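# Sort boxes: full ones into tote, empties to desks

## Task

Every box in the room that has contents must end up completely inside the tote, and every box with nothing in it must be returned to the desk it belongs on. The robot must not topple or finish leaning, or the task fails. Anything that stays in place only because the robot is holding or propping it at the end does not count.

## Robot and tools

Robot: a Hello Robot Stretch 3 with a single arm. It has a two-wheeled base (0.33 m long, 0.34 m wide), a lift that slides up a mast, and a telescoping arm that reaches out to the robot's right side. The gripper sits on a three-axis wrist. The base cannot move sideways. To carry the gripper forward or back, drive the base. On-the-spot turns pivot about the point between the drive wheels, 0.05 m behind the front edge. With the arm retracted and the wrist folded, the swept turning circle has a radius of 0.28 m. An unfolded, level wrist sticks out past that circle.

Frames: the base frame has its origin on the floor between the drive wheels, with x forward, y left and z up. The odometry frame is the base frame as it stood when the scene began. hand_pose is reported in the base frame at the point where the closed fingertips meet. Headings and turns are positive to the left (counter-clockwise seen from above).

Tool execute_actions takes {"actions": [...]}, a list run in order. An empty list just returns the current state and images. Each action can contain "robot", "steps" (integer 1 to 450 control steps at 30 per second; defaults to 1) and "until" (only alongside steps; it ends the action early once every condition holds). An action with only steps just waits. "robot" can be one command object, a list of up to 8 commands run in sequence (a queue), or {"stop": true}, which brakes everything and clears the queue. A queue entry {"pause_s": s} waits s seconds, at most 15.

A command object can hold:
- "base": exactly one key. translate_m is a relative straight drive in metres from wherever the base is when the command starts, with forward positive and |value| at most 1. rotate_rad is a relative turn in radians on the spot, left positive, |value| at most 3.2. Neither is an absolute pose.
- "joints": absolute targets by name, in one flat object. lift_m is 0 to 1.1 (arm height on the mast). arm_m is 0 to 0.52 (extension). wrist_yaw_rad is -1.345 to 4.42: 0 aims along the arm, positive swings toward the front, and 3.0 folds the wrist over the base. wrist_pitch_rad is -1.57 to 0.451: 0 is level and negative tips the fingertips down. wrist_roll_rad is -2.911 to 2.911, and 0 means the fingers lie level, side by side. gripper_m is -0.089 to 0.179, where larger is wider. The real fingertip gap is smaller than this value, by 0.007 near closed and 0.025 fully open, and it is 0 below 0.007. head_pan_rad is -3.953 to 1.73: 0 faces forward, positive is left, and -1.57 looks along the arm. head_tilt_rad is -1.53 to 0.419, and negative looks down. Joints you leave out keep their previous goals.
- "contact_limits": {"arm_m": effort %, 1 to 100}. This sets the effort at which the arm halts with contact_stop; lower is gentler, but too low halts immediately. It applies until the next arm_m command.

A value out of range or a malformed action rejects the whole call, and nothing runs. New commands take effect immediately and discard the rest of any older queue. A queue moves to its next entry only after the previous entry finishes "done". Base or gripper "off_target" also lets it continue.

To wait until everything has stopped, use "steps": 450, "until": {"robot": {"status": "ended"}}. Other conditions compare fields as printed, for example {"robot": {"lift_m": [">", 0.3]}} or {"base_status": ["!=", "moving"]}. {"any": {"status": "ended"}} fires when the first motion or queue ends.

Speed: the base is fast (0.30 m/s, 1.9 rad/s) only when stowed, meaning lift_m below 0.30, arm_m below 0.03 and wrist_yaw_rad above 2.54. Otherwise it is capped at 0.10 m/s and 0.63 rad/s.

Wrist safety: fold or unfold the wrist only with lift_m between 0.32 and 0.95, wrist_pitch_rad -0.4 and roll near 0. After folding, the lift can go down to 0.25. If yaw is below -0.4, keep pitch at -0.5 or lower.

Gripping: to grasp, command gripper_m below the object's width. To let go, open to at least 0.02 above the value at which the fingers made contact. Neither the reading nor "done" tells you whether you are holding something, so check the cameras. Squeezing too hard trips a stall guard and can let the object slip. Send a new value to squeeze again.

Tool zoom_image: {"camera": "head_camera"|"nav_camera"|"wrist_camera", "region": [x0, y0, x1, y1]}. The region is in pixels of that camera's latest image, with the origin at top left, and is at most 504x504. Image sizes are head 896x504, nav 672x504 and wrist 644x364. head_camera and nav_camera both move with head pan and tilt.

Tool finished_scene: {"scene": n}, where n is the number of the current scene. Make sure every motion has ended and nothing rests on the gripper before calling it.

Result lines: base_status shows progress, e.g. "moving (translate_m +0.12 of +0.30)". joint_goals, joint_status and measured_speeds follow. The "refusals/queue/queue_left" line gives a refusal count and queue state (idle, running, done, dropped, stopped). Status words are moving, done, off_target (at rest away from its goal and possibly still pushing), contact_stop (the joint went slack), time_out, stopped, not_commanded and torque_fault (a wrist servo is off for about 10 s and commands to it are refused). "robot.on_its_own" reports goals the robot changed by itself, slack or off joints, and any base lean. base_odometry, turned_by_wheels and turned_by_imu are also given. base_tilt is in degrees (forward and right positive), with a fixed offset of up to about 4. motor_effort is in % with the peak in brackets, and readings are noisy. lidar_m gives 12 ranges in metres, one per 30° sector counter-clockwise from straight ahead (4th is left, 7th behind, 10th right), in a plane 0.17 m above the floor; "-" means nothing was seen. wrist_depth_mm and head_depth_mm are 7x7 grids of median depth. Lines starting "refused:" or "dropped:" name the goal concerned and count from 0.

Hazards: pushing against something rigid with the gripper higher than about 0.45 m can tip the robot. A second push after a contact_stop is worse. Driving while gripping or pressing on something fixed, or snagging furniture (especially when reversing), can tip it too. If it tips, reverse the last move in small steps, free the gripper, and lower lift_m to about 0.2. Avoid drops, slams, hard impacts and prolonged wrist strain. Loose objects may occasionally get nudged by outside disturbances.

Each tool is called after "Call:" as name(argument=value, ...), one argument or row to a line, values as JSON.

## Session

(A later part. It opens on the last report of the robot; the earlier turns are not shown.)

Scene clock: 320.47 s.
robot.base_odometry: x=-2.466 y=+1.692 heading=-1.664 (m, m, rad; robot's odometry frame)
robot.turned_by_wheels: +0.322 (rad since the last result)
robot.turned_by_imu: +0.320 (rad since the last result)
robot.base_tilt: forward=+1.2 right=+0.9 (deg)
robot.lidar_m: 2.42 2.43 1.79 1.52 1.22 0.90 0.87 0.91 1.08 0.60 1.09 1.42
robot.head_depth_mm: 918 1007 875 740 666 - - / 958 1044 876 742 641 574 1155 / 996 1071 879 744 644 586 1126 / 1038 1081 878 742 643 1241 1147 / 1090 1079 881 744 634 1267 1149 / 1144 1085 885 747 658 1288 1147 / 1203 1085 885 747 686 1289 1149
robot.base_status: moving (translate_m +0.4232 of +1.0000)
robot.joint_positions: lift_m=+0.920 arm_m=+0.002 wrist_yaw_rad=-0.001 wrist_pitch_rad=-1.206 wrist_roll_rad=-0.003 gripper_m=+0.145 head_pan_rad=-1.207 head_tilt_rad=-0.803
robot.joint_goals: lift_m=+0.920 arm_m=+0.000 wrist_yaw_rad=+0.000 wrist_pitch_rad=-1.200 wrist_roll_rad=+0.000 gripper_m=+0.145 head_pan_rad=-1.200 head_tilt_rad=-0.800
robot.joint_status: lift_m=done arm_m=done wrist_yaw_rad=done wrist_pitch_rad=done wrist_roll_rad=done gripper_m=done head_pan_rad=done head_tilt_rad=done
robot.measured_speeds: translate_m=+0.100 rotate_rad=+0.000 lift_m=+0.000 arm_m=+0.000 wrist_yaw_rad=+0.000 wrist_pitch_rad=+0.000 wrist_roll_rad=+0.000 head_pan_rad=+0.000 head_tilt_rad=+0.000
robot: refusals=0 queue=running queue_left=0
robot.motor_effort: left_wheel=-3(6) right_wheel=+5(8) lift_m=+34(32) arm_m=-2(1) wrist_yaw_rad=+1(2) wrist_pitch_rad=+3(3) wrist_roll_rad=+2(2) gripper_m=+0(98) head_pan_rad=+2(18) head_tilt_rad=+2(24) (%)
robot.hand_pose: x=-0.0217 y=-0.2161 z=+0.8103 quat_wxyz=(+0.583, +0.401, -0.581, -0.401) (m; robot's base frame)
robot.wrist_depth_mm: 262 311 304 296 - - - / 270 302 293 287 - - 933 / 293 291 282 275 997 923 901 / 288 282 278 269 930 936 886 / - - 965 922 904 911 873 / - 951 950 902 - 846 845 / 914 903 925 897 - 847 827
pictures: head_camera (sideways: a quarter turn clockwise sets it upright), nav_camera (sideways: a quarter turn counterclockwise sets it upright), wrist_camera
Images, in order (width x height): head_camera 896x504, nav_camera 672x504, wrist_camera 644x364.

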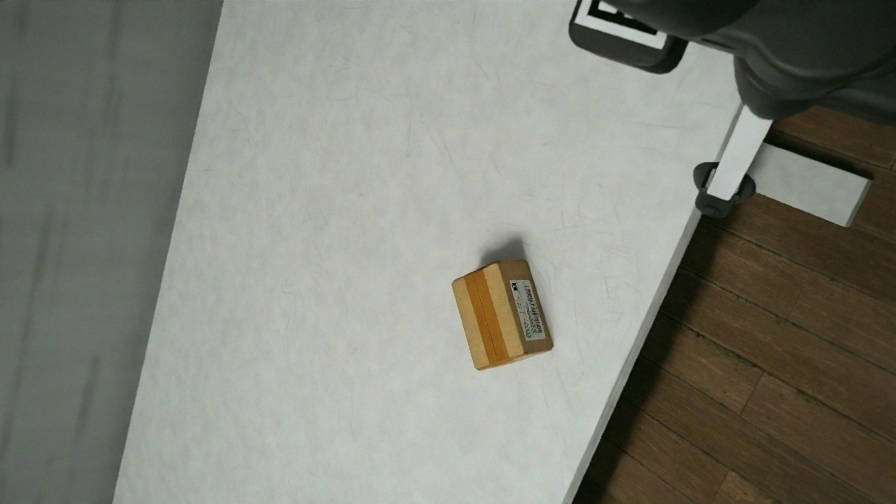

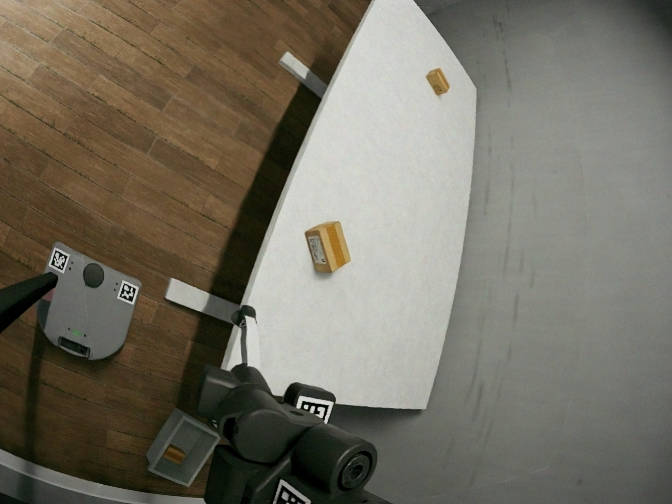

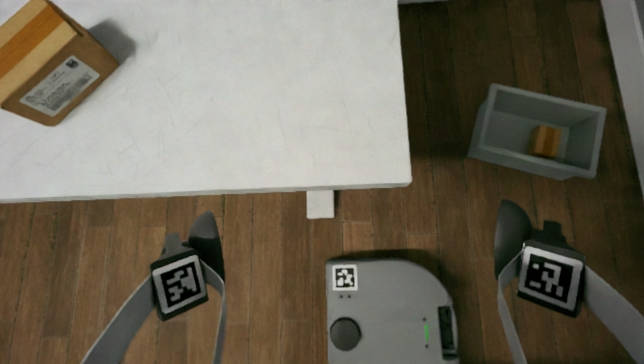

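Call:
execute_actions(
  actions=[
    {"robot":{"joints":{"head_pan_rad":-1.45,"head_tilt_rad":-0.78}},"steps":150,"until":{"robot":{"translate_m":[">",0.93]}}},
    {"robot":{"base":{"translate_m":0.6},"joints":{"arm_m":0.3,"wrist_yaw_rad":0.8}},"steps":150,"until":{"robot":{"status":"ended"}}},
  ],
)

Scene clock: 330.57 s.
robot.base_odometry: x=-2.560 y=+0.686 heading=-1.664 (m, m, rad; robot's odometry frame)
robot.turned_by_wheels: +0.000 (rad since the last result)
robot.turned_by_imu: +0.002 (rad since the last result)
robot.base_tilt: forward=+0.5 right=+1.2 (deg)
robot.lidar_m: 1.42 1.85 1.75 1.50 2.04 1.94 1.87 1.09 1.09 1.06 0.67 1.53
robot.head_depth_mm: 896 - 851 755 649 571 1151 / 923 1043 - 754 651 582 1148 / 947 1046 879 739 652 592 1148 / 967 1061 905 775 651 604 1149 / 985 1084 906 759 652 605 1157 / 1006 1101 906 760 654 1200 1140 / 1029 1182 934 759 653 1251 1158
robot.base_status: moving (translate_m +0.5000 of +0.6000)
robot.joint_positions: lift_m=+0.920 arm_m=+0.300 wrist_yaw_rad=+0.798 wrist_pitch_rad=-1.206 wrist_roll_rad=-0.003 gripper_m=+0.145 head_pan_rad=-1.443 head_tilt_rad=-0.784
robot.joint_goals: lift_m=+0.920 arm_m=+0.300 wrist_yaw_rad=+0.800 wrist_pitch_rad=-1.200 wrist_roll_rad=+0.000 gripper_m=+0.145 head_pan_rad=-1.450 head_tilt_rad=-0.780
robot.joint_status: lift_m=done arm_m=done wrist_yaw_rad=done wrist_pitch_rad=done wrist_roll_rad=done gripper_m=done head_pan_rad=done head_tilt_rad=done
robot.measured_speeds: translate_m=+0.100 rotate_rad=+0.000 lift_m=+0.000 arm_m=+0.000 wrist_yaw_rad=+0.000 wrist_pitch_rad=+0.000 wrist_roll_rad=+0.000 head_pan_rad=+0.000 head_tilt_rad=+0.000
robot: refusals=0 queue=running queue_left=0
robot.motor_effort: left_wheel=-3(2) right_wheel=+5(5) lift_m=+35(35) arm_m=+3(9) wrist_yaw_rad=+2(1) wrist_pitch_rad=+2(3) wrist_roll_rad=+2(2) gripper_m=+2(0) head_pan_rad=-2(16) head_tilt_rad=+2(6) (%)
robot.hand_pose: x=+0.0278 y=-0.4929 z=+0.8103 quat_wxyz=(+0.693, +0.596, -0.380, -0.143) (m; robot's base frame)
robot.wrist_depth_mm: 318 310 303 292 283 223 271 / 307 298 289 283 247 217 259 / 298 287 281 274 265 257 251 / 291 280 272 265 258 250 245 / 275 268 261 252 251 243 236 / 272 262 252 248 243 237 230 / 948 253 247 243 236 229 225
pictures: head_camera (sideways: a quarter turn clockwise sets it upright), nav_camera (sideways: a quarter turn counterclockwise sets it upright), wrist_camera
Images, in order (width x height): head_camera 896x504, nav_camera 672x504, wrist_camera 644x364.

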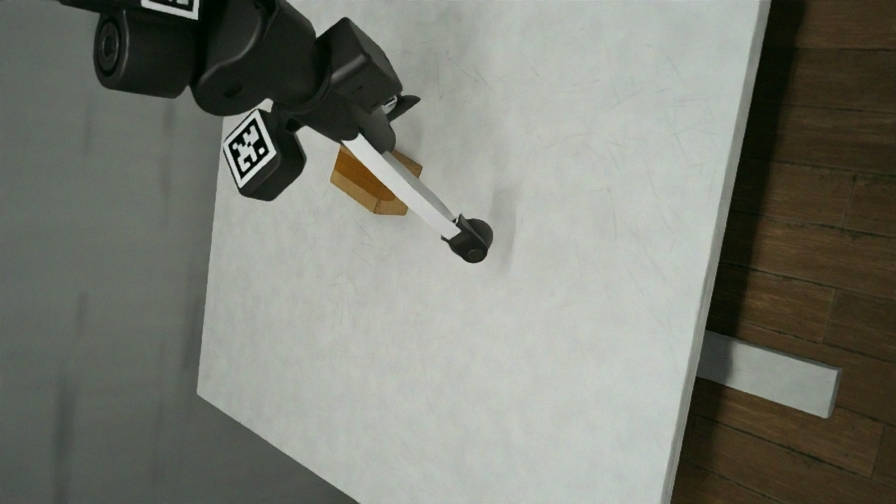

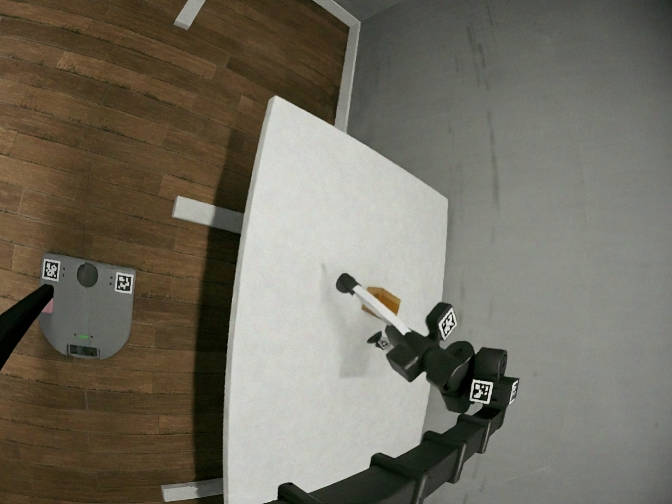

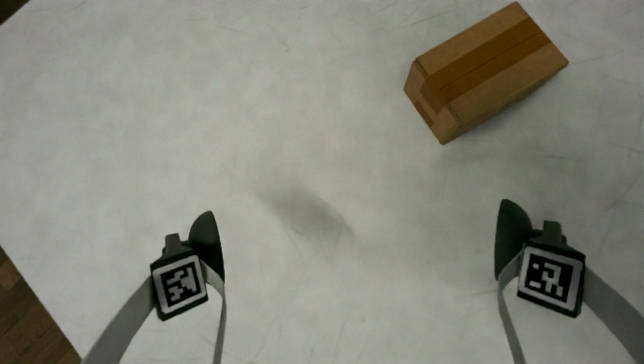

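Call:
execute_actions(
  actions=[
    {"robot":{"joints":{"arm_m":0.40,"wrist_yaw_rad":-0.3}},"steps":90,"until":{"robot":{"status":"ended"}}},
  ],
)

Scene clock: 335.57 s.
robot.base_odometry: x=-2.570 y=+0.587 heading=-1.664 (m, m, rad; robot's odometry frame)
robot.turned_by_wheels: +0.000 (rad since the last result)
robot.turned_by_imu: +0.001 (rad since the last result)
robot.base_tilt: forward=+0.4 right=+0.3 (deg)
robot.lidar_m: 1.32 1.78 1.70 1.50 2.04 2.04 1.97 1.18 1.10 0.70 0.63 1.53
robot.head_depth_mm: - - 900 755 649 571 1153 / 931 1042 875 744 651 582 1151 / 947 1048 903 757 650 592 1154 / 970 1057 905 757 651 604 1153 / 988 1086 905 756 653 604 1136 / 1008 1157 959 758 652 1226 1153 / 1029 1185 1394 797 655 1251 1158
robot.base_status: done (translate_m +0.6000 of +0.6000)
robot.joint_positions: lift_m=+0.920 arm_m=+0.400 wrist_yaw_rad=-0.297 wrist_pitch_rad=-1.206 wrist_roll_rad=-0.003 gripper_m=+0.145 head_pan_rad=-1.443 head_tilt_rad=-0.784
robot.joint_goals: lift_m=+0.920 arm_m=+0.400 wrist_yaw_rad=-0.300 wrist_pitch_rad=-1.200 wrist_roll_rad=+0.000 gripper_m=+0.145 head_pan_rad=-1.450 head_tilt_rad=-0.780
robot.joint_status: lift_m=done arm_m=done wrist_yaw_rad=done wrist_pitch_rad=done wrist_roll_rad=done gripper_m=done head_pan_rad=done head_tilt_rad=done
robot.measured_speeds: translate_m=+0.000 rotate_rad=+0.000 lift_m=+0.000 arm_m=+0.000 wrist_yaw_rad=+0.000 wrist_pitch_rad=+0.000 wrist_roll_rad=+0.000 head_pan_rad=+0.000 head_tilt_rad=+0.000
robot: refusals=0 queue=done queue_left=0
robot.motor_effort: left_wheel=-4(5) right_wheel=+3(5) lift_m=+34(34) arm_m=+3(7) wrist_yaw_rad=-2(0) wrist_pitch_rad=+2(2) wrist_roll_rad=+2(2) gripper_m=+0(0) head_pan_rad=-2(3) head_tilt_rad=+3(3) (%)
robot.hand_pose: x=-0.0418 y=-0.6105 z=+0.8103 quat_wxyz=(+0.517, +0.311, -0.634, -0.483) (m; robot's base frame)
robot.wrist_depth_mm: 320 308 302 288 286 275 267 / 307 298 292 280 277 268 261 / 293 288 278 223 262 261 253 / 285 277 272 215 254 252 243 / 276 270 259 250 248 244 238 / 264 262 252 247 244 238 229 / 258 253 246 241 234 228 225
pictures: head_camera (sideways: a quarter turn clockwise sets it upright), nav_camera (sideways: a quarter turn counterclockwise sets it upright), wrist_camera
Images, in order (width x height): head_camera 896x504, nav_camera 672x504, wrist_camera 644x364.

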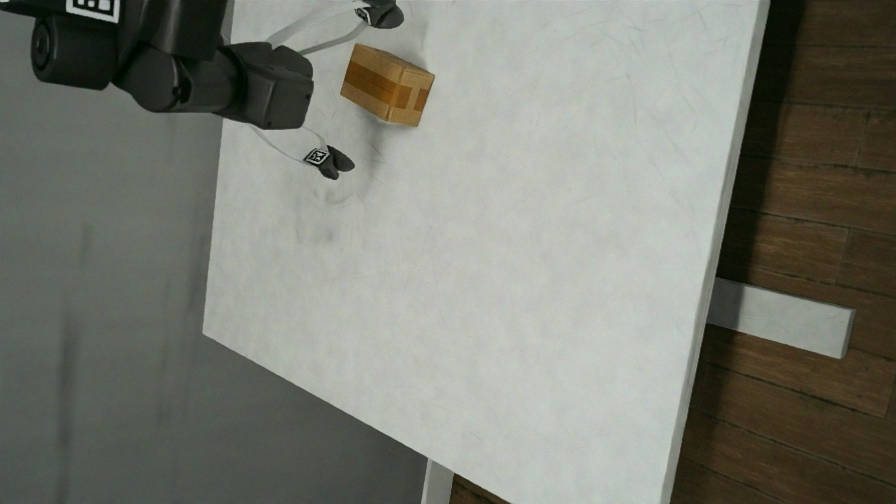

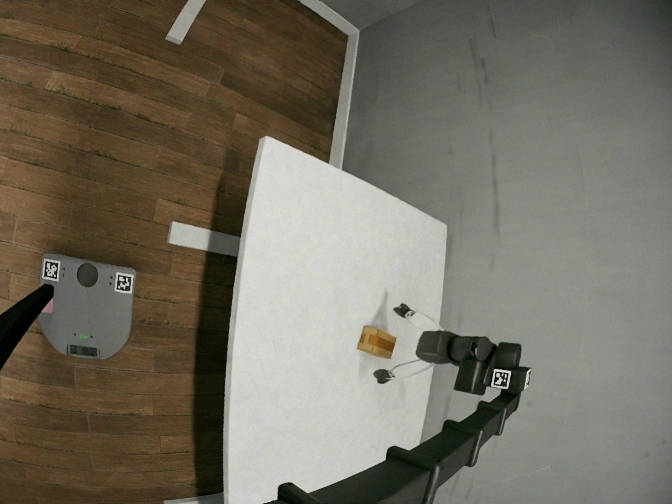

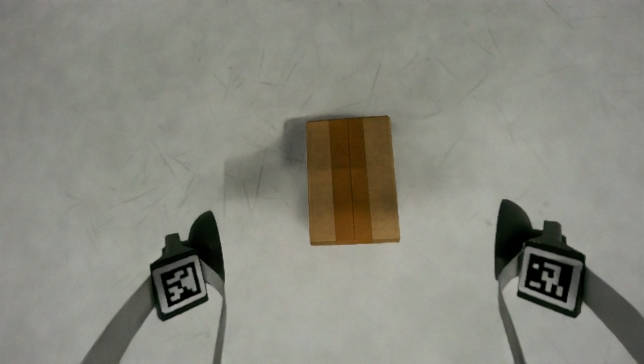

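Call:
execute_actions(
  actions=[
    {"robot":{"base":{"translate_m":-0.011},"joints":{"arm_m":0.439,"wrist_yaw_rad":-0.255,"lift_m":0.905}},"steps":90,"until":{"robot":{"status":"ended"}}},
  ],
)

Scene clock: 343.87 s.
robot.base_odometry: x=-2.569 y=+0.598 heading=-1.664 (m, m, rad; robot's odometry frame)
robot.turned_by_wheels: +0.000 (rad since the last result)
robot.turned_by_imu: +0.001 (rad since the last result)
robot.base_tilt: forward=+0.4 right=+0.2 (deg)
robot.lidar_m: 1.34 1.78 1.71 1.50 2.04 2.02 1.96 1.17 1.10 1.06 0.64 1.53
robot.head_depth_mm: - - 898 754 650 572 1148 / 925 1039 878 742 650 581 1151 / 945 1048 904 757 651 592 1151 / 965 1060 902 757 651 603 1153 / 986 1082 905 757 654 605 1135 / 1013 1155 931 759 653 1230 1156 / 1027 1183 1395 778 654 1253 1154
robot.base_status: done (translate_m -0.0110 of -0.0110)
robot.joint_positions: lift_m=+0.905 arm_m=+0.439 wrist_yaw_rad=-0.258 wrist_pitch_rad=-1.206 wrist_roll_rad=-0.003 gripper_m=+0.145 head_pan_rad=-1.443 head_tilt_rad=-0.784
robot.joint_goals: lift_m=+0.905 arm_m=+0.439 wrist_yaw_rad=-0.255 wrist_pitch_rad=-1.200 wrist_roll_rad=+0.000 gripper_m=+0.145 head_pan_rad=-1.450 head_tilt_rad=-0.780
robot.joint_status: lift_m=done arm_m=done wrist_yaw_rad=done wrist_pitch_rad=done wrist_roll_rad=done gripper_m=done head_pan_rad=done head_tilt_rad=done
robot.measured_speeds: translate_m=+0.000 rotate_rad=+0.000 lift_m=+0.000 arm_m=+0.000 wrist_yaw_rad=+0.000 wrist_pitch_rad=+0.000 wrist_roll_rad=+0.000 head_pan_rad=+0.000 head_tilt_rad=+0.000
robot: refusals=0 queue=done queue_left=0
robot.motor_effort: left_wheel=-3(6) right_wheel=+3(6) lift_m=+16(36) arm_m=+3(3) wrist_yaw_rad=+3(3) wrist_pitch_rad=+2(2) wrist_roll_rad=+2(2) gripper_m=-1(0) head_pan_rad=-2(2) head_tilt_rad=+2(3) (%)
robot.hand_pose: x=-0.0392 y=-0.6502 z=+0.7962 quat_wxyz=(+0.527, +0.324, -0.628, -0.472) (m; robot's base frame)
robot.wrist_depth_mm: 300 294 284 274 266 258 254 / 290 283 271 266 261 254 247 / 281 273 261 257 250 243 239 / 268 262 257 248 241 235 232 / 260 253 248 194 231 232 223 / 252 248 240 188 223 224 216 / 243 239 231 229 223 216 212
pictures: head_camera (sideways: a quarter turn clockwise sets it upright), nav_camera (sideways: a quarter turn counterclockwise sets it upright), wrist_camera
Images, in order (width x height): head_camera 896x504, nav_camera 672x504, wrist_camera 644x364.

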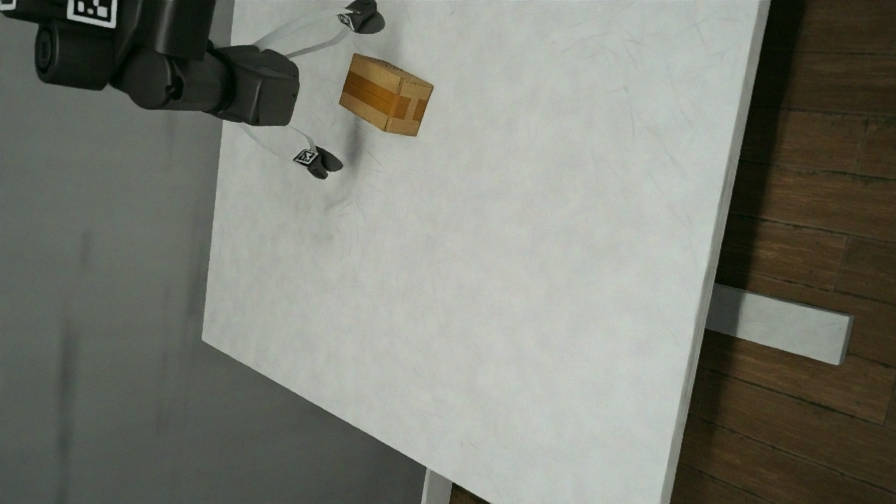

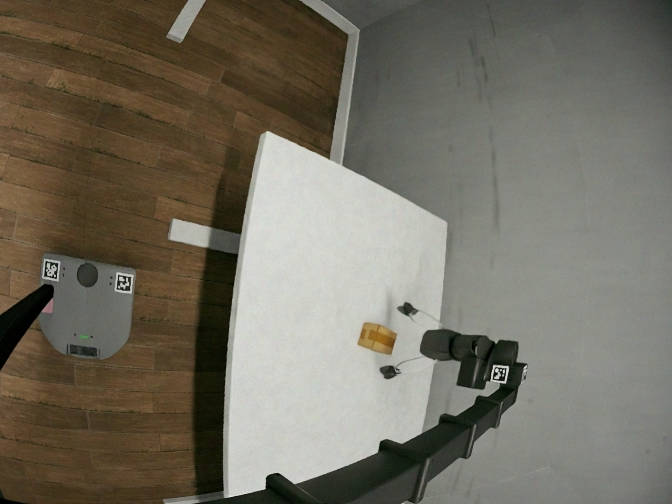

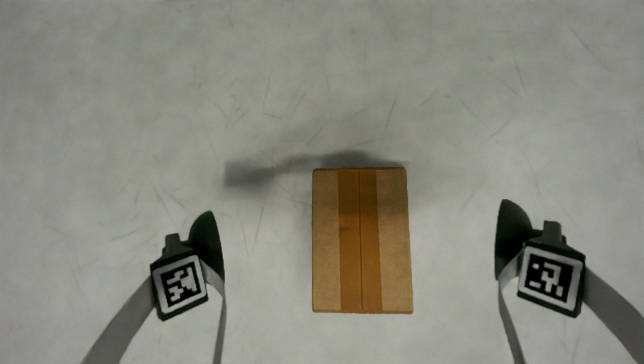

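Call:
execute_actions(
  actions=[
    {"robot":[{"joints":{"lift_m":0.857}},{"joints":{"gripper_m":0.01}},{"joints":{"lift_m":0.885}},{"pause_s":0.4}],"steps":300,"until":{"robot":{"status":"ended"}}},
  ],
)

Scene clock: 349.53 s.
robot.base_odometry: x=-2.569 y=+0.598 heading=-1.664 (m, m, rad; robot's odometry frame)
robot.turned_by_wheels: +0.000 (rad since the last result)
robot.turned_by_imu: +0.001 (rad since the last result)
robot.base_tilt: forward=+0.3 right=+0.2 (deg)
robot.lidar_m: 1.33 1.78 1.71 1.51 2.03 2.02 1.96 1.17 1.10 1.06 0.64 1.53
robot.head_depth_mm: 884 - 901 755 650 570 1151 / 922 1030 751 739 649 582 1151 / 951 1046 900 756 652 593 1155 / 965 1060 903 757 651 603 1150 / 987 1085 907 757 653 605 1136 / 1009 1152 932 758 654 1228 1153 / 1031 1180 1391 778 654 1249 1153
robot.base_status: done (translate_m -0.0110 of -0.0110)
robot.joint_positions: lift_m=+0.885 arm_m=+0.439 wrist_yaw_rad=-0.258 wrist_pitch_rad=-1.206 wrist_roll_rad=-0.003 gripper_m=+0.011 head_pan_rad=-1.443 head_tilt_rad=-0.784
robot.joint_goals: lift_m=+0.885 arm_m=+0.439 wrist_yaw_rad=-0.255 wrist_pitch_rad=-1.200 wrist_roll_rad=+0.000 gripper_m=+0.010 head_pan_rad=-1.450 head_tilt_rad=-0.780
robot.joint_status: lift_m=done arm_m=done wrist_yaw_rad=done wrist_pitch_rad=done wrist_roll_rad=done gripper_m=done head_pan_rad=done head_tilt_rad=done
robot.measured_speeds: translate_m=+0.000 rotate_rad=+0.000 lift_m=+0.000 arm_m=+0.000 wrist_yaw_rad=+0.000 wrist_pitch_rad=+0.000 wrist_roll_rad=+0.000 head_pan_rad=+0.000 head_tilt_rad=+0.000
robot: refusals=0 queue=done queue_left=0
robot.motor_effort: left_wheel=-3(3) right_wheel=+3(3) lift_m=+35(37) arm_m=+3(3) wrist_yaw_rad=+2(3) wrist_pitch_rad=+2(2) wrist_roll_rad=+2(2) gripper_m=-23(99) head_pan_rad=-3(3) head_tilt_rad=+2(2) (%)
robot.hand_pose: x=-0.0392 y=-0.6502 z=+0.7753 quat_wxyz=(+0.527, +0.324, -0.628, -0.472) (m; robot's base frame)
robot.wrist_depth_mm: 275 266 259 252 246 238 233 / 267 256 249 243 239 232 225 / 256 249 244 235 230 224 218 / 246 238 234 146 145 216 211 / 238 234 227 142 139 210 206 / 229 224 222 137 136 203 201 / 225 220 211 135 202 199 194
pictures: head_camera (sideways: a quarter turn clockwise sets it upright), nav_camera (sideways: a quarter turn counterclockwise sets it upright), wrist_camera
Images, in order (width x height): head_camera 896x504, nav_camera 672x504, wrist_camera 644x364.

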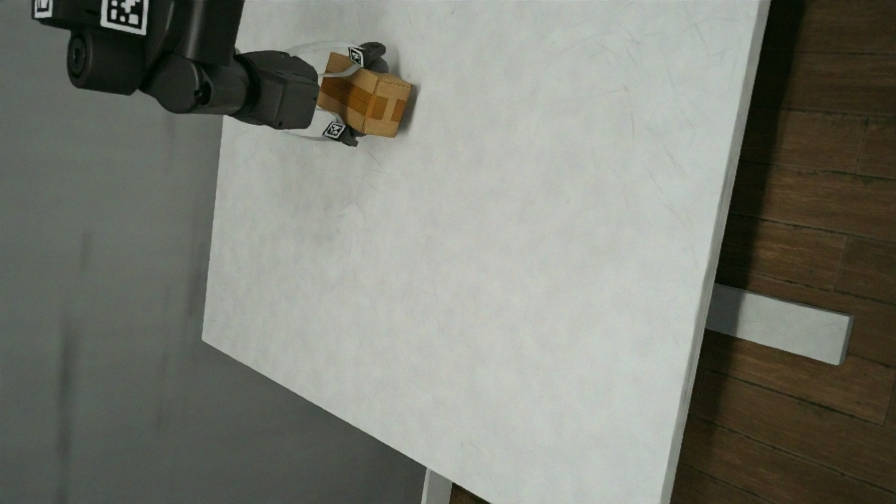

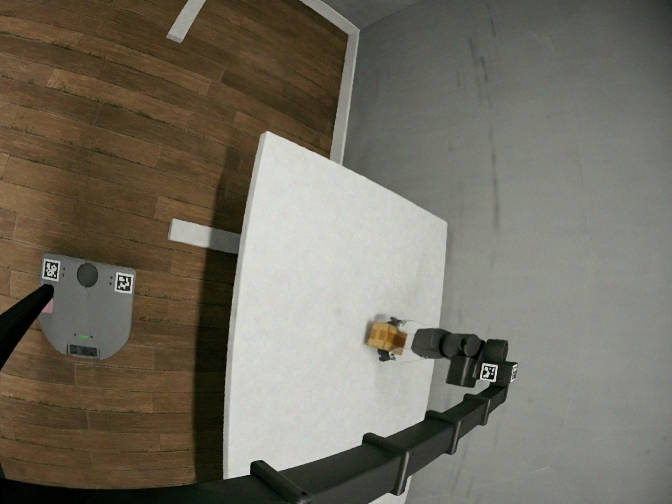

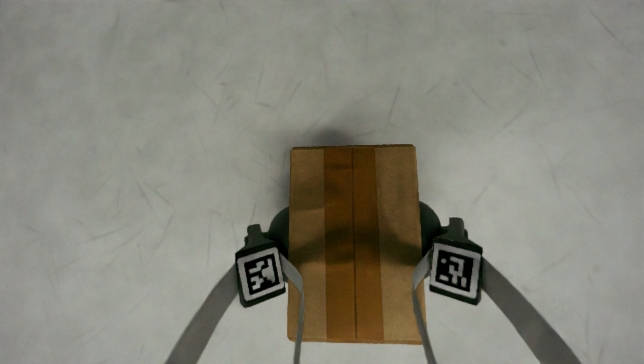

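Call:
execute_actions(
  actions=[
    {"robot":[{"joints":{"wrist_pitch_rad":-1.1}},{"pause_s":0.3}],"steps":100,"until":{"robot":{"status":"ended"}}},
  ],
)

Call:
execute_actions(
  actions=[
    {"robot":[{"joints":{"wrist_pitch_rad":-1.2}},{"pause_s":0.3}],"steps":100,"until":{"robot":{"status":"ended"}}},
  ],
)

Scene clock: 354.70 s.
robot.base_odometry: x=-2.569 y=+0.598 heading=-1.664 (m, m, rad; robot's odometry frame)
robot.turned_by_wheels: +0.000 (rad since the last result)
robot.turned_by_imu: +0.001 (rad since the last result)
robot.base_tilt: forward=+0.4 right=+0.1 (deg)
robot.lidar_m: 1.33 1.78 1.71 1.50 2.03 2.02 1.96 1.17 1.10 1.06 0.64 1.53
robot.head_depth_mm: 886 - 885 755 650 569 1149 / 923 1022 754 752 650 580 1152 / 948 1049 902 757 651 593 1153 / 968 1059 903 757 652 604 1154 / 987 1087 903 758 652 605 1134 / 1008 1157 931 760 655 1232 1154 / 1028 1189 1397 778 654 1253 1155
robot.base_status: done (translate_m -0.0110 of -0.0110)
robot.joint_positions: lift_m=+0.885 arm_m=+0.439 wrist_yaw_rad=-0.258 wrist_pitch_rad=-1.110 wrist_roll_rad=-0.003 gripper_m=+0.011 head_pan_rad=-1.443 head_tilt_rad=-0.784
robot.joint_goals: lift_m=+0.885 arm_m=+0.439 wrist_yaw_rad=-0.255 wrist_pitch_rad=-1.100 wrist_roll_rad=+0.000 gripper_m=+0.010 head_pan_rad=-1.450 head_tilt_rad=-0.780
robot.joint_status: lift_m=done arm_m=done wrist_yaw_rad=done wrist_pitch_rad=done wrist_roll_rad=done gripper_m=done head_pan_rad=done head_tilt_rad=done
robot.measured_speeds: translate_m=+0.000 rotate_rad=+0.000 lift_m=+0.000 arm_m=+0.000 wrist_yaw_rad=+0.000 wrist_pitch_rad=+0.000 wrist_roll_rad=+0.000 head_pan_rad=+0.000 head_tilt_rad=+0.000
robot: refusals=0 queue=done queue_left=0
robot.motor_effort: left_wheel=-3(3) right_wheel=+3(3) lift_m=+35(35) arm_m=+3(3) wrist_yaw_rad=+2(3) wrist_pitch_rad=+4(6) wrist_roll_rad=+2(2) gripper_m=-22(22) head_pan_rad=-2(3) head_tilt_rad=+2(2) (%)
robot.hand_pose: x=-0.0451 y=-0.6728 z=+0.7830 quat_wxyz=(+0.549, +0.293, -0.643, -0.447) (m; robot's base frame)
robot.wrist_depth_mm: 308 301 290 282 272 264 257 / 292 284 277 268 260 250 245 / 277 269 260 254 246 240 231 / 261 254 247 147 144 226 223 / 247 242 236 142 138 218 213 / 233 233 227 138 135 209 205 / 223 220 215 136 202 200 195
pictures: head_camera (sideways: a quarter turn clockwise sets it upright), nav_camera (sideways: a quarter turn counterclockwise sets it upright), wrist_camera
Images, in order (width x height): head_camera 896x504, nav_camera 672x504, wrist_camera 644x364.

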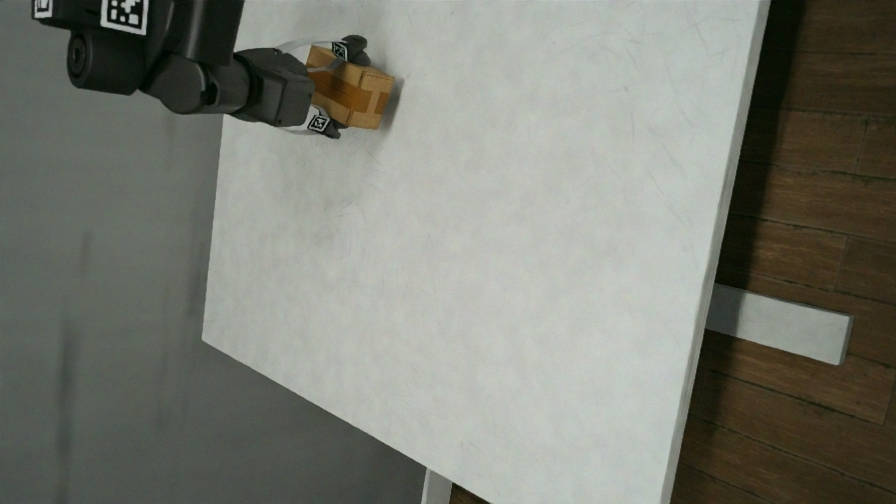

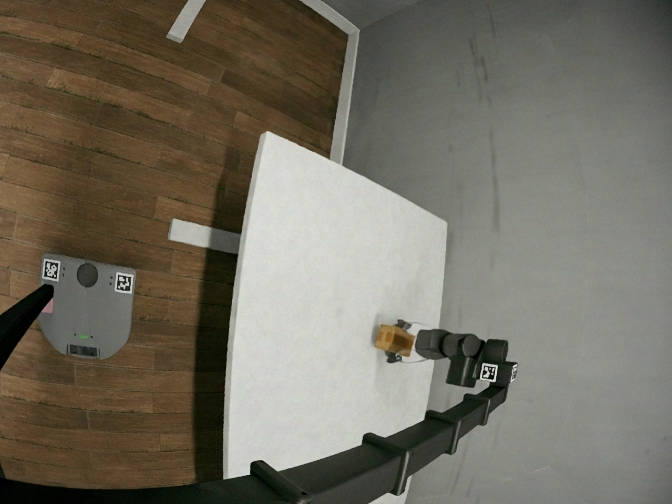

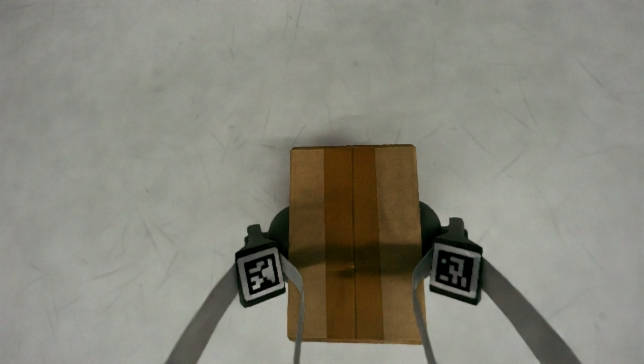

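Scene clock: 355.73 s.
robot.base_odometry: x=-2.569 y=+0.598 heading=-1.664 (m, m, rad; robot's odometry frame)
robot.turned_by_wheels: +0.000 (rad since the last result)
robot.turned_by_imu: +0.000 (rad since the last result)
robot.base_tilt: forward=+0.3 right=+0.2 (deg)
robot.lidar_m: 1.34 1.78 1.70 1.50 2.03 2.02 1.96 1.17 1.10 1.06 0.64 1.53
robot.head_depth_mm: 884 - 897 754 649 571 1153 / 923 1029 750 740 650 581 1150 / 950 1045 900 757 652 593 1149 / 969 1064 903 758 652 604 1151 / 987 1082 907 758 653 604 1134 / 1008 1157 931 759 652 1230 1159 / 1030 1183 1393 779 654 1252 1157
robot.base_status: done (translate_m -0.0110 of -0.0110)
robot.joint_positions: lift_m=+0.885 arm_m=+0.439 wrist_yaw_rad=-0.258 wrist_pitch_rad=-1.202 wrist_roll_rad=-0.003 gripper_m=+0.011 head_pan_rad=-1.443 head_tilt_rad=-0.784
robot.joint_goals: lift_m=+0.885 arm_m=+0.439 wrist_yaw_rad=-0.255 wrist_pitch_rad=-1.200 wrist_roll_rad=+0.000 gripper_m=+0.010 head_pan_rad=-1.450 head_tilt_rad=-0.780
robot.joint_status: lift_m=done arm_m=done wrist_yaw_rad=done wrist_pitch_rad=done wrist_roll_rad=done gripper_m=done head_pan_rad=done head_tilt_rad=done
robot.measured_speeds: translate_m=+0.000 rotate_rad=+0.000 lift_m=+0.000 arm_m=+0.000 wrist_yaw_rad=+0.000 wrist_pitch_rad=+0.000 wrist_roll_rad=+0.000 head_pan_rad=+0.000 head_tilt_rad=+0.000
robot: refusals=0 queue=done queue_left=0
robot.motor_effort: left_wheel=-4(3) right_wheel=+3(3) lift_m=+35(35) arm_m=+4(3) wrist_yaw_rad=+3(3) wrist_pitch_rad=+1(6) wrist_roll_rad=+2(2) gripper_m=-22(23) head_pan_rad=-3(2) head_tilt_rad=+2(2) (%)
robot.hand_pose: x=-0.0394 y=-0.6511 z=+0.7756 quat_wxyz=(+0.528, +0.322, -0.629, -0.471) (m; robot's base frame)
robot.wrist_depth_mm: 275 269 262 253 246 240 235 / 265 256 251 244 239 232 226 / 257 248 243 237 229 225 219 / 247 243 233 146 144 218 211 / 239 233 229 142 139 209 204 / 230 225 224 137 136 204 199 / 222 219 212 135 201 200 195
pictures: head_camera (sideways: a quarter turn clockwise sets it upright), nav_camera (sideways: a quarter turn counterclockwise sets it upright), wrist_camera
Images, in order (width x height): head_camera 896x504, nav_camera 672x504, wrist_camera 644x364.

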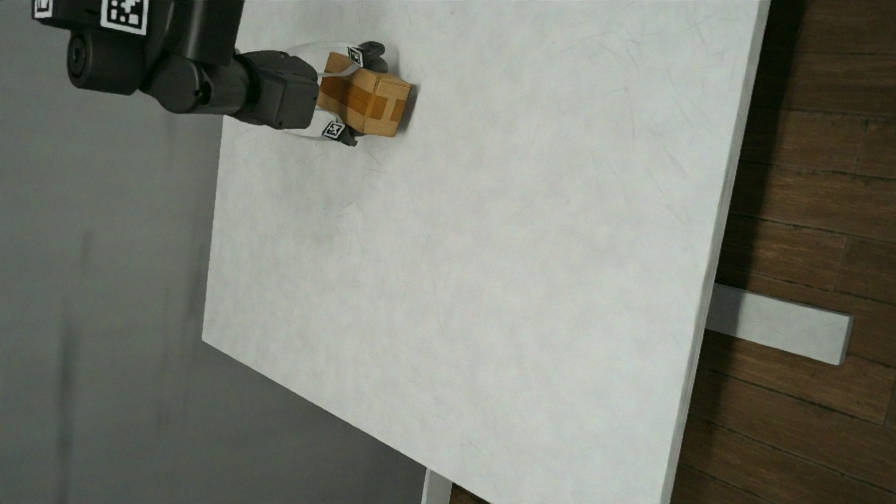

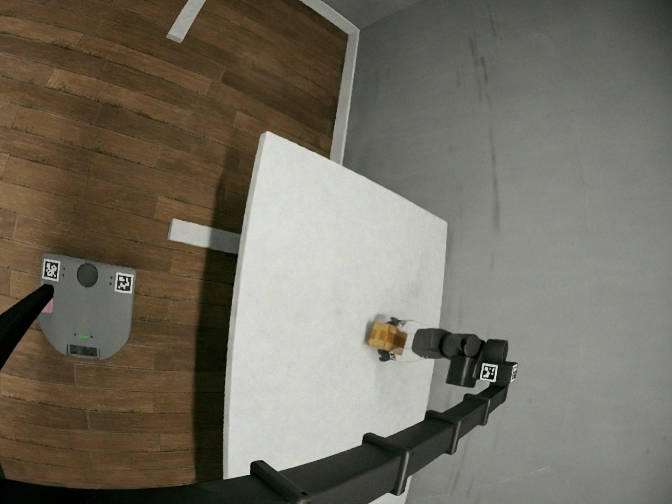

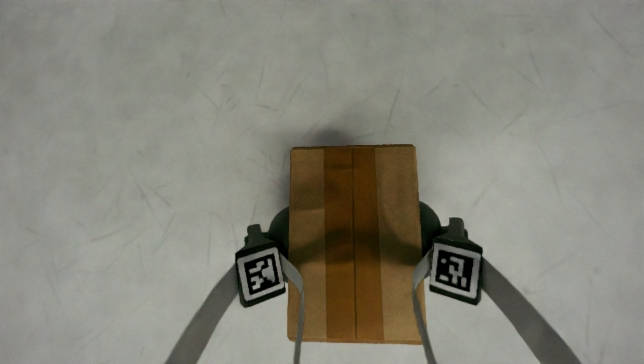

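Call:
execute_actions(
  actions=[
    {"robot":[{"joints":{"lift_m":0.858}},{"joints":{"gripper_m":0.13}},{"joints":{"lift_m":0.915}},{"joints":{"wrist_pitch_rad":-1.1,"head_pan_rad":-0.3,"head_tilt_rad":-0.35}},{"pause_s":0.3}],"steps":300,"until":{"robot":{"status":"ended"}}},
  ],
)

Call:
execute_actions(
  actions=[
    {"robot":[{"joints":{"wrist_pitch_rad":-1.2,"head_pan_rad":0.6}},{"pause_s":0.3}],"steps":100,"until":{"robot":{"status":"ended"}}},
  ],
)

Scene clock: 365.77 s.
robot.base_odometry: x=-2.569 y=+0.598 heading=-1.664 (m, m, rad; robot's odometry frame)
robot.turned_by_wheels: +0.000 (rad since the last result)
robot.turned_by_imu: +0.001 (rad since the last result)
robot.base_tilt: forward=+0.4 right=+0.2 (deg)
robot.lidar_m: 1.34 1.78 1.71 1.50 2.03 2.03 1.96 1.17 1.10 1.06 0.64 1.53
robot.head_depth_mm: 1648 1773 1899 1996 2038 1776 1454 / 1624 1734 1887 2027 2148 1767 1444 / 1589 1696 1831 1979 2101 1757 1445 / 1555 1664 1798 1932 2070 1754 1436 / 1522 1633 1700 1875 2013 1754 1432 / 1498 1594 1456 1406 1926 1696 1432 / 1471 1563 1449 1792 1925 1734 1432
robot.base_status: done (translate_m -0.0110 of -0.0110)
robot.joint_positions: lift_m=+0.915 arm_m=+0.439 wrist_yaw_rad=-0.258 wrist_pitch_rad=-1.110 wrist_roll_rad=-0.003 gripper_m=+0.130 head_pan_rad=-0.307 head_tilt_rad=-0.360
robot.joint_goals: lift_m=+0.915 arm_m=+0.439 wrist_yaw_rad=-0.255 wrist_pitch_rad=-1.100 wrist_roll_rad=+0.000 gripper_m=+0.130 head_pan_rad=-0.300 head_tilt_rad=-0.350
robot.joint_status: lift_m=done arm_m=done wrist_yaw_rad=done wrist_pitch_rad=done wrist_roll_rad=done gripper_m=done head_pan_rad=done head_tilt_rad=done
robot.measured_speeds: translate_m=+0.000 rotate_rad=+0.000 lift_m=+0.000 arm_m=+0.000 wrist_yaw_rad=+0.000 wrist_pitch_rad=+0.000 wrist_roll_rad=+0.000 head_pan_rad=+0.000 head_tilt_rad=+0.000
robot: refusals=0 queue=done queue_left=0
robot.motor_effort: left_wheel=-3(3) right_wheel=+3(3) lift_m=+34(38) arm_m=+4(3) wrist_yaw_rad=+2(3) wrist_pitch_rad=+4(4) wrist_roll_rad=+2(2) gripper_m=+0(96) head_pan_rad=+2(27) head_tilt_rad=+6(36) (%)
robot.hand_pose: x=-0.0452 y=-0.6730 z=+0.8131 quat_wxyz=(+0.549, +0.293, -0.643, -0.447) (m; robot's base frame)
robot.wrist_depth_mm: 353 341 327 320 308 301 289 / 332 322 310 303 294 284 276 / 311 301 293 285 280 272 262 / 295 288 282 270 264 256 251 / 282 272 267 217 249 248 241 / 266 262 251 202 238 237 230 / 254 251 242 194 228 226 222
pictures: head_camera (sideways: a quarter turn clockwise sets it upright), nav_camera (sideways: a quarter turn counterclockwise sets it upright), wrist_camera
Images, in order (width x height): head_camera 896x504, nav_camera 672x504, wrist_camera 644x364.

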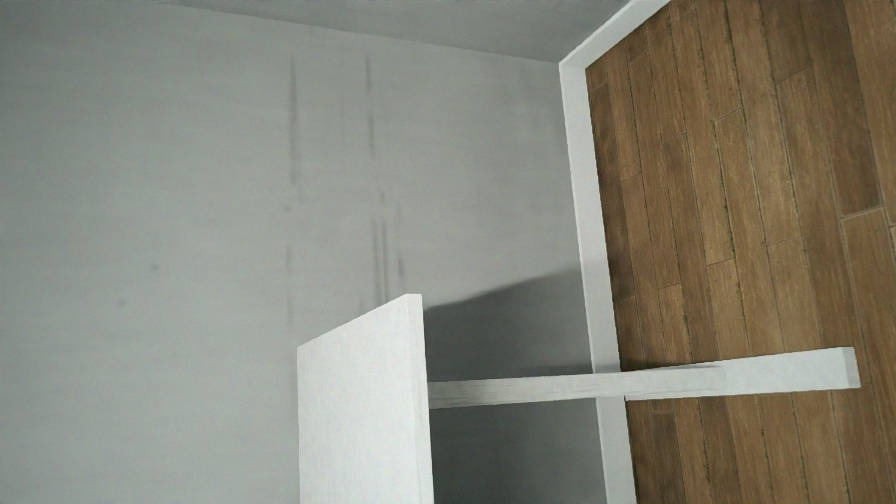

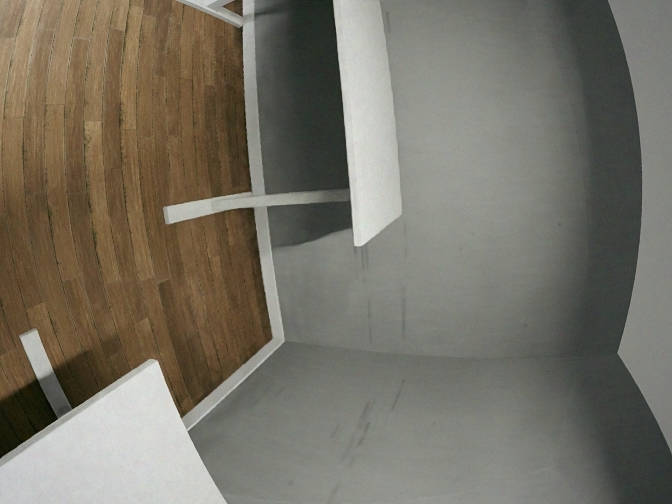

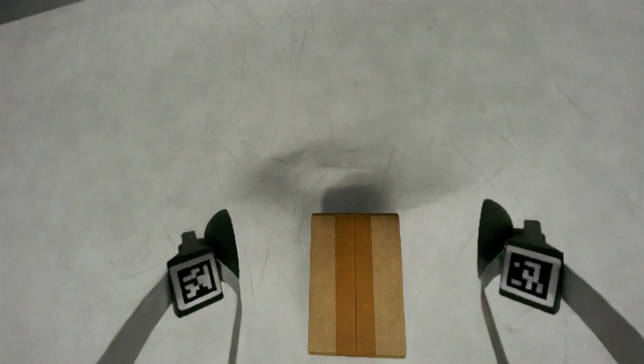

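Scene clock: 367.13 s.
robot.base_odometry: x=-2.569 y=+0.598 heading=-1.664 (m, m, rad; robot's odometry frame)
robot.turned_by_wheels: +0.000 (rad since the last result)
robot.turned_by_imu: +0.000 (rad since the last result)
robot.base_tilt: forward=+0.4 right=+0.1 (deg)
robot.lidar_m: 1.33 1.78 1.71 1.50 2.04 2.03 1.96 1.17 1.10 1.06 0.64 1.53
robot.head_depth_mm: 1604 1685 1534 1872 1986 1775 1451 / 1696 1796 1521 2013 2106 1771 1448 / 1825 1918 1506 2182 2234 1753 1443 / 1931 2062 1652 2333 2173 1762 1442 / 2017 2155 1839 2479 2162 1760 1435 / 2138 2270 2374 2521 2155 1742 1435 / 1989 2099 2202 2215 2107 1737 1419
robot.base_status: done (translate_m -0.0110 of -0.0110)
robot.joint_positions: lift_m=+0.915 arm_m=+0.439 wrist_yaw_rad=-0.258 wrist_pitch_rad=-1.201 wrist_roll_rad=-0.003 gripper_m=+0.130 head_pan_rad=+0.593 head_tilt_rad=-0.359
robot.joint_goals: lift_m=+0.915 arm_m=+0.439 wrist_yaw_rad=-0.255 wrist_pitch_rad=-1.200 wrist_roll_rad=+0.000 gripper_m=+0.130 head_pan_rad=+0.600 head_tilt_rad=-0.350
robot.joint_status: lift_m=done arm_m=done wrist_yaw_rad=done wrist_pitch_rad=done wrist_roll_rad=done gripper_m=done head_pan_rad=done head_tilt_rad=done
robot.measured_speeds: translate_m=+0.000 rotate_rad=+0.000 lift_m=+0.000 arm_m=+0.000 wrist_yaw_rad=+0.000 wrist_pitch_rad=+0.000 wrist_roll_rad=+0.000 head_pan_rad=+0.000 head_tilt_rad=+0.000
robot: refusals=0 queue=done queue_left=0
robot.motor_effort: left_wheel=-3(4) right_wheel=+3(3) lift_m=+34(35) arm_m=+3(3) wrist_yaw_rad=+3(3) wrist_pitch_rad=+1(3) wrist_roll_rad=+2(2) gripper_m=+0(1) head_pan_rad=+2(27) head_tilt_rad=+6(6) (%)
robot.hand_pose: x=-0.0395 y=-0.6513 z=+0.8056 quat_wxyz=(+0.528, +0.322, -0.629, -0.471) (m; robot's base frame)
robot.wrist_depth_mm: 313 303 295 290 277 269 265 / 300 294 286 274 270 263 255 / 291 285 274 267 259 254 248 / 280 273 265 257 252 246 241 / 272 264 256 203 243 240 234 / 261 257 248 196 231 234 226 / 252 246 242 234 231 224 222
pictures: head_camera (sideways: a quarter turn clockwise sets it upright), nav_camera (sideways: a quarter turn counterclockwise sets it upright), wrist_camera
Images, in order (width x height): head_camera 896x504, nav_camera 672x504, wrist_camera 644x364.

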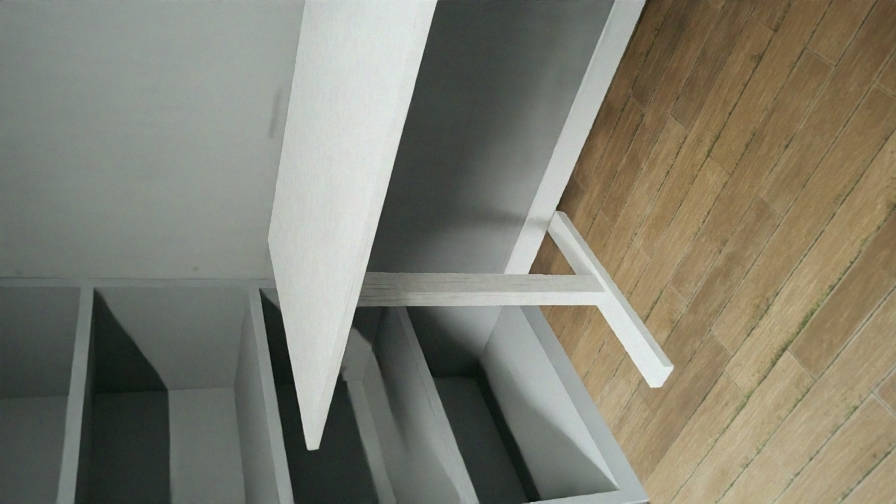

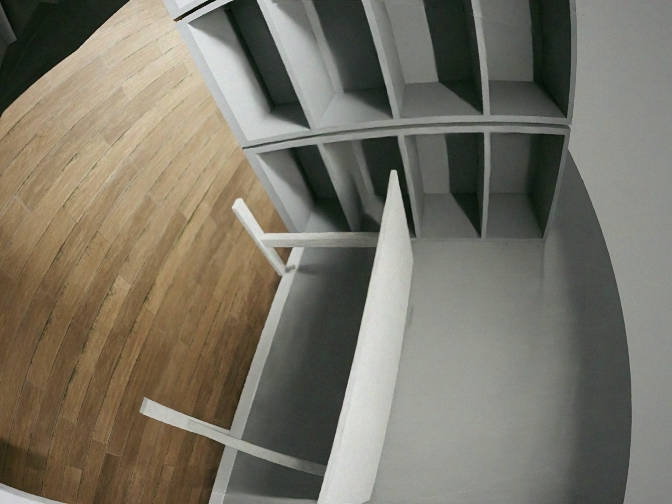

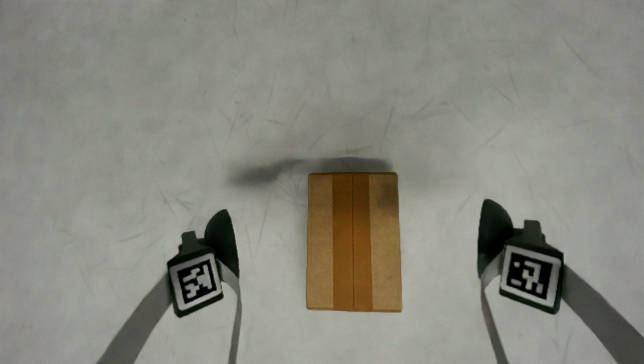

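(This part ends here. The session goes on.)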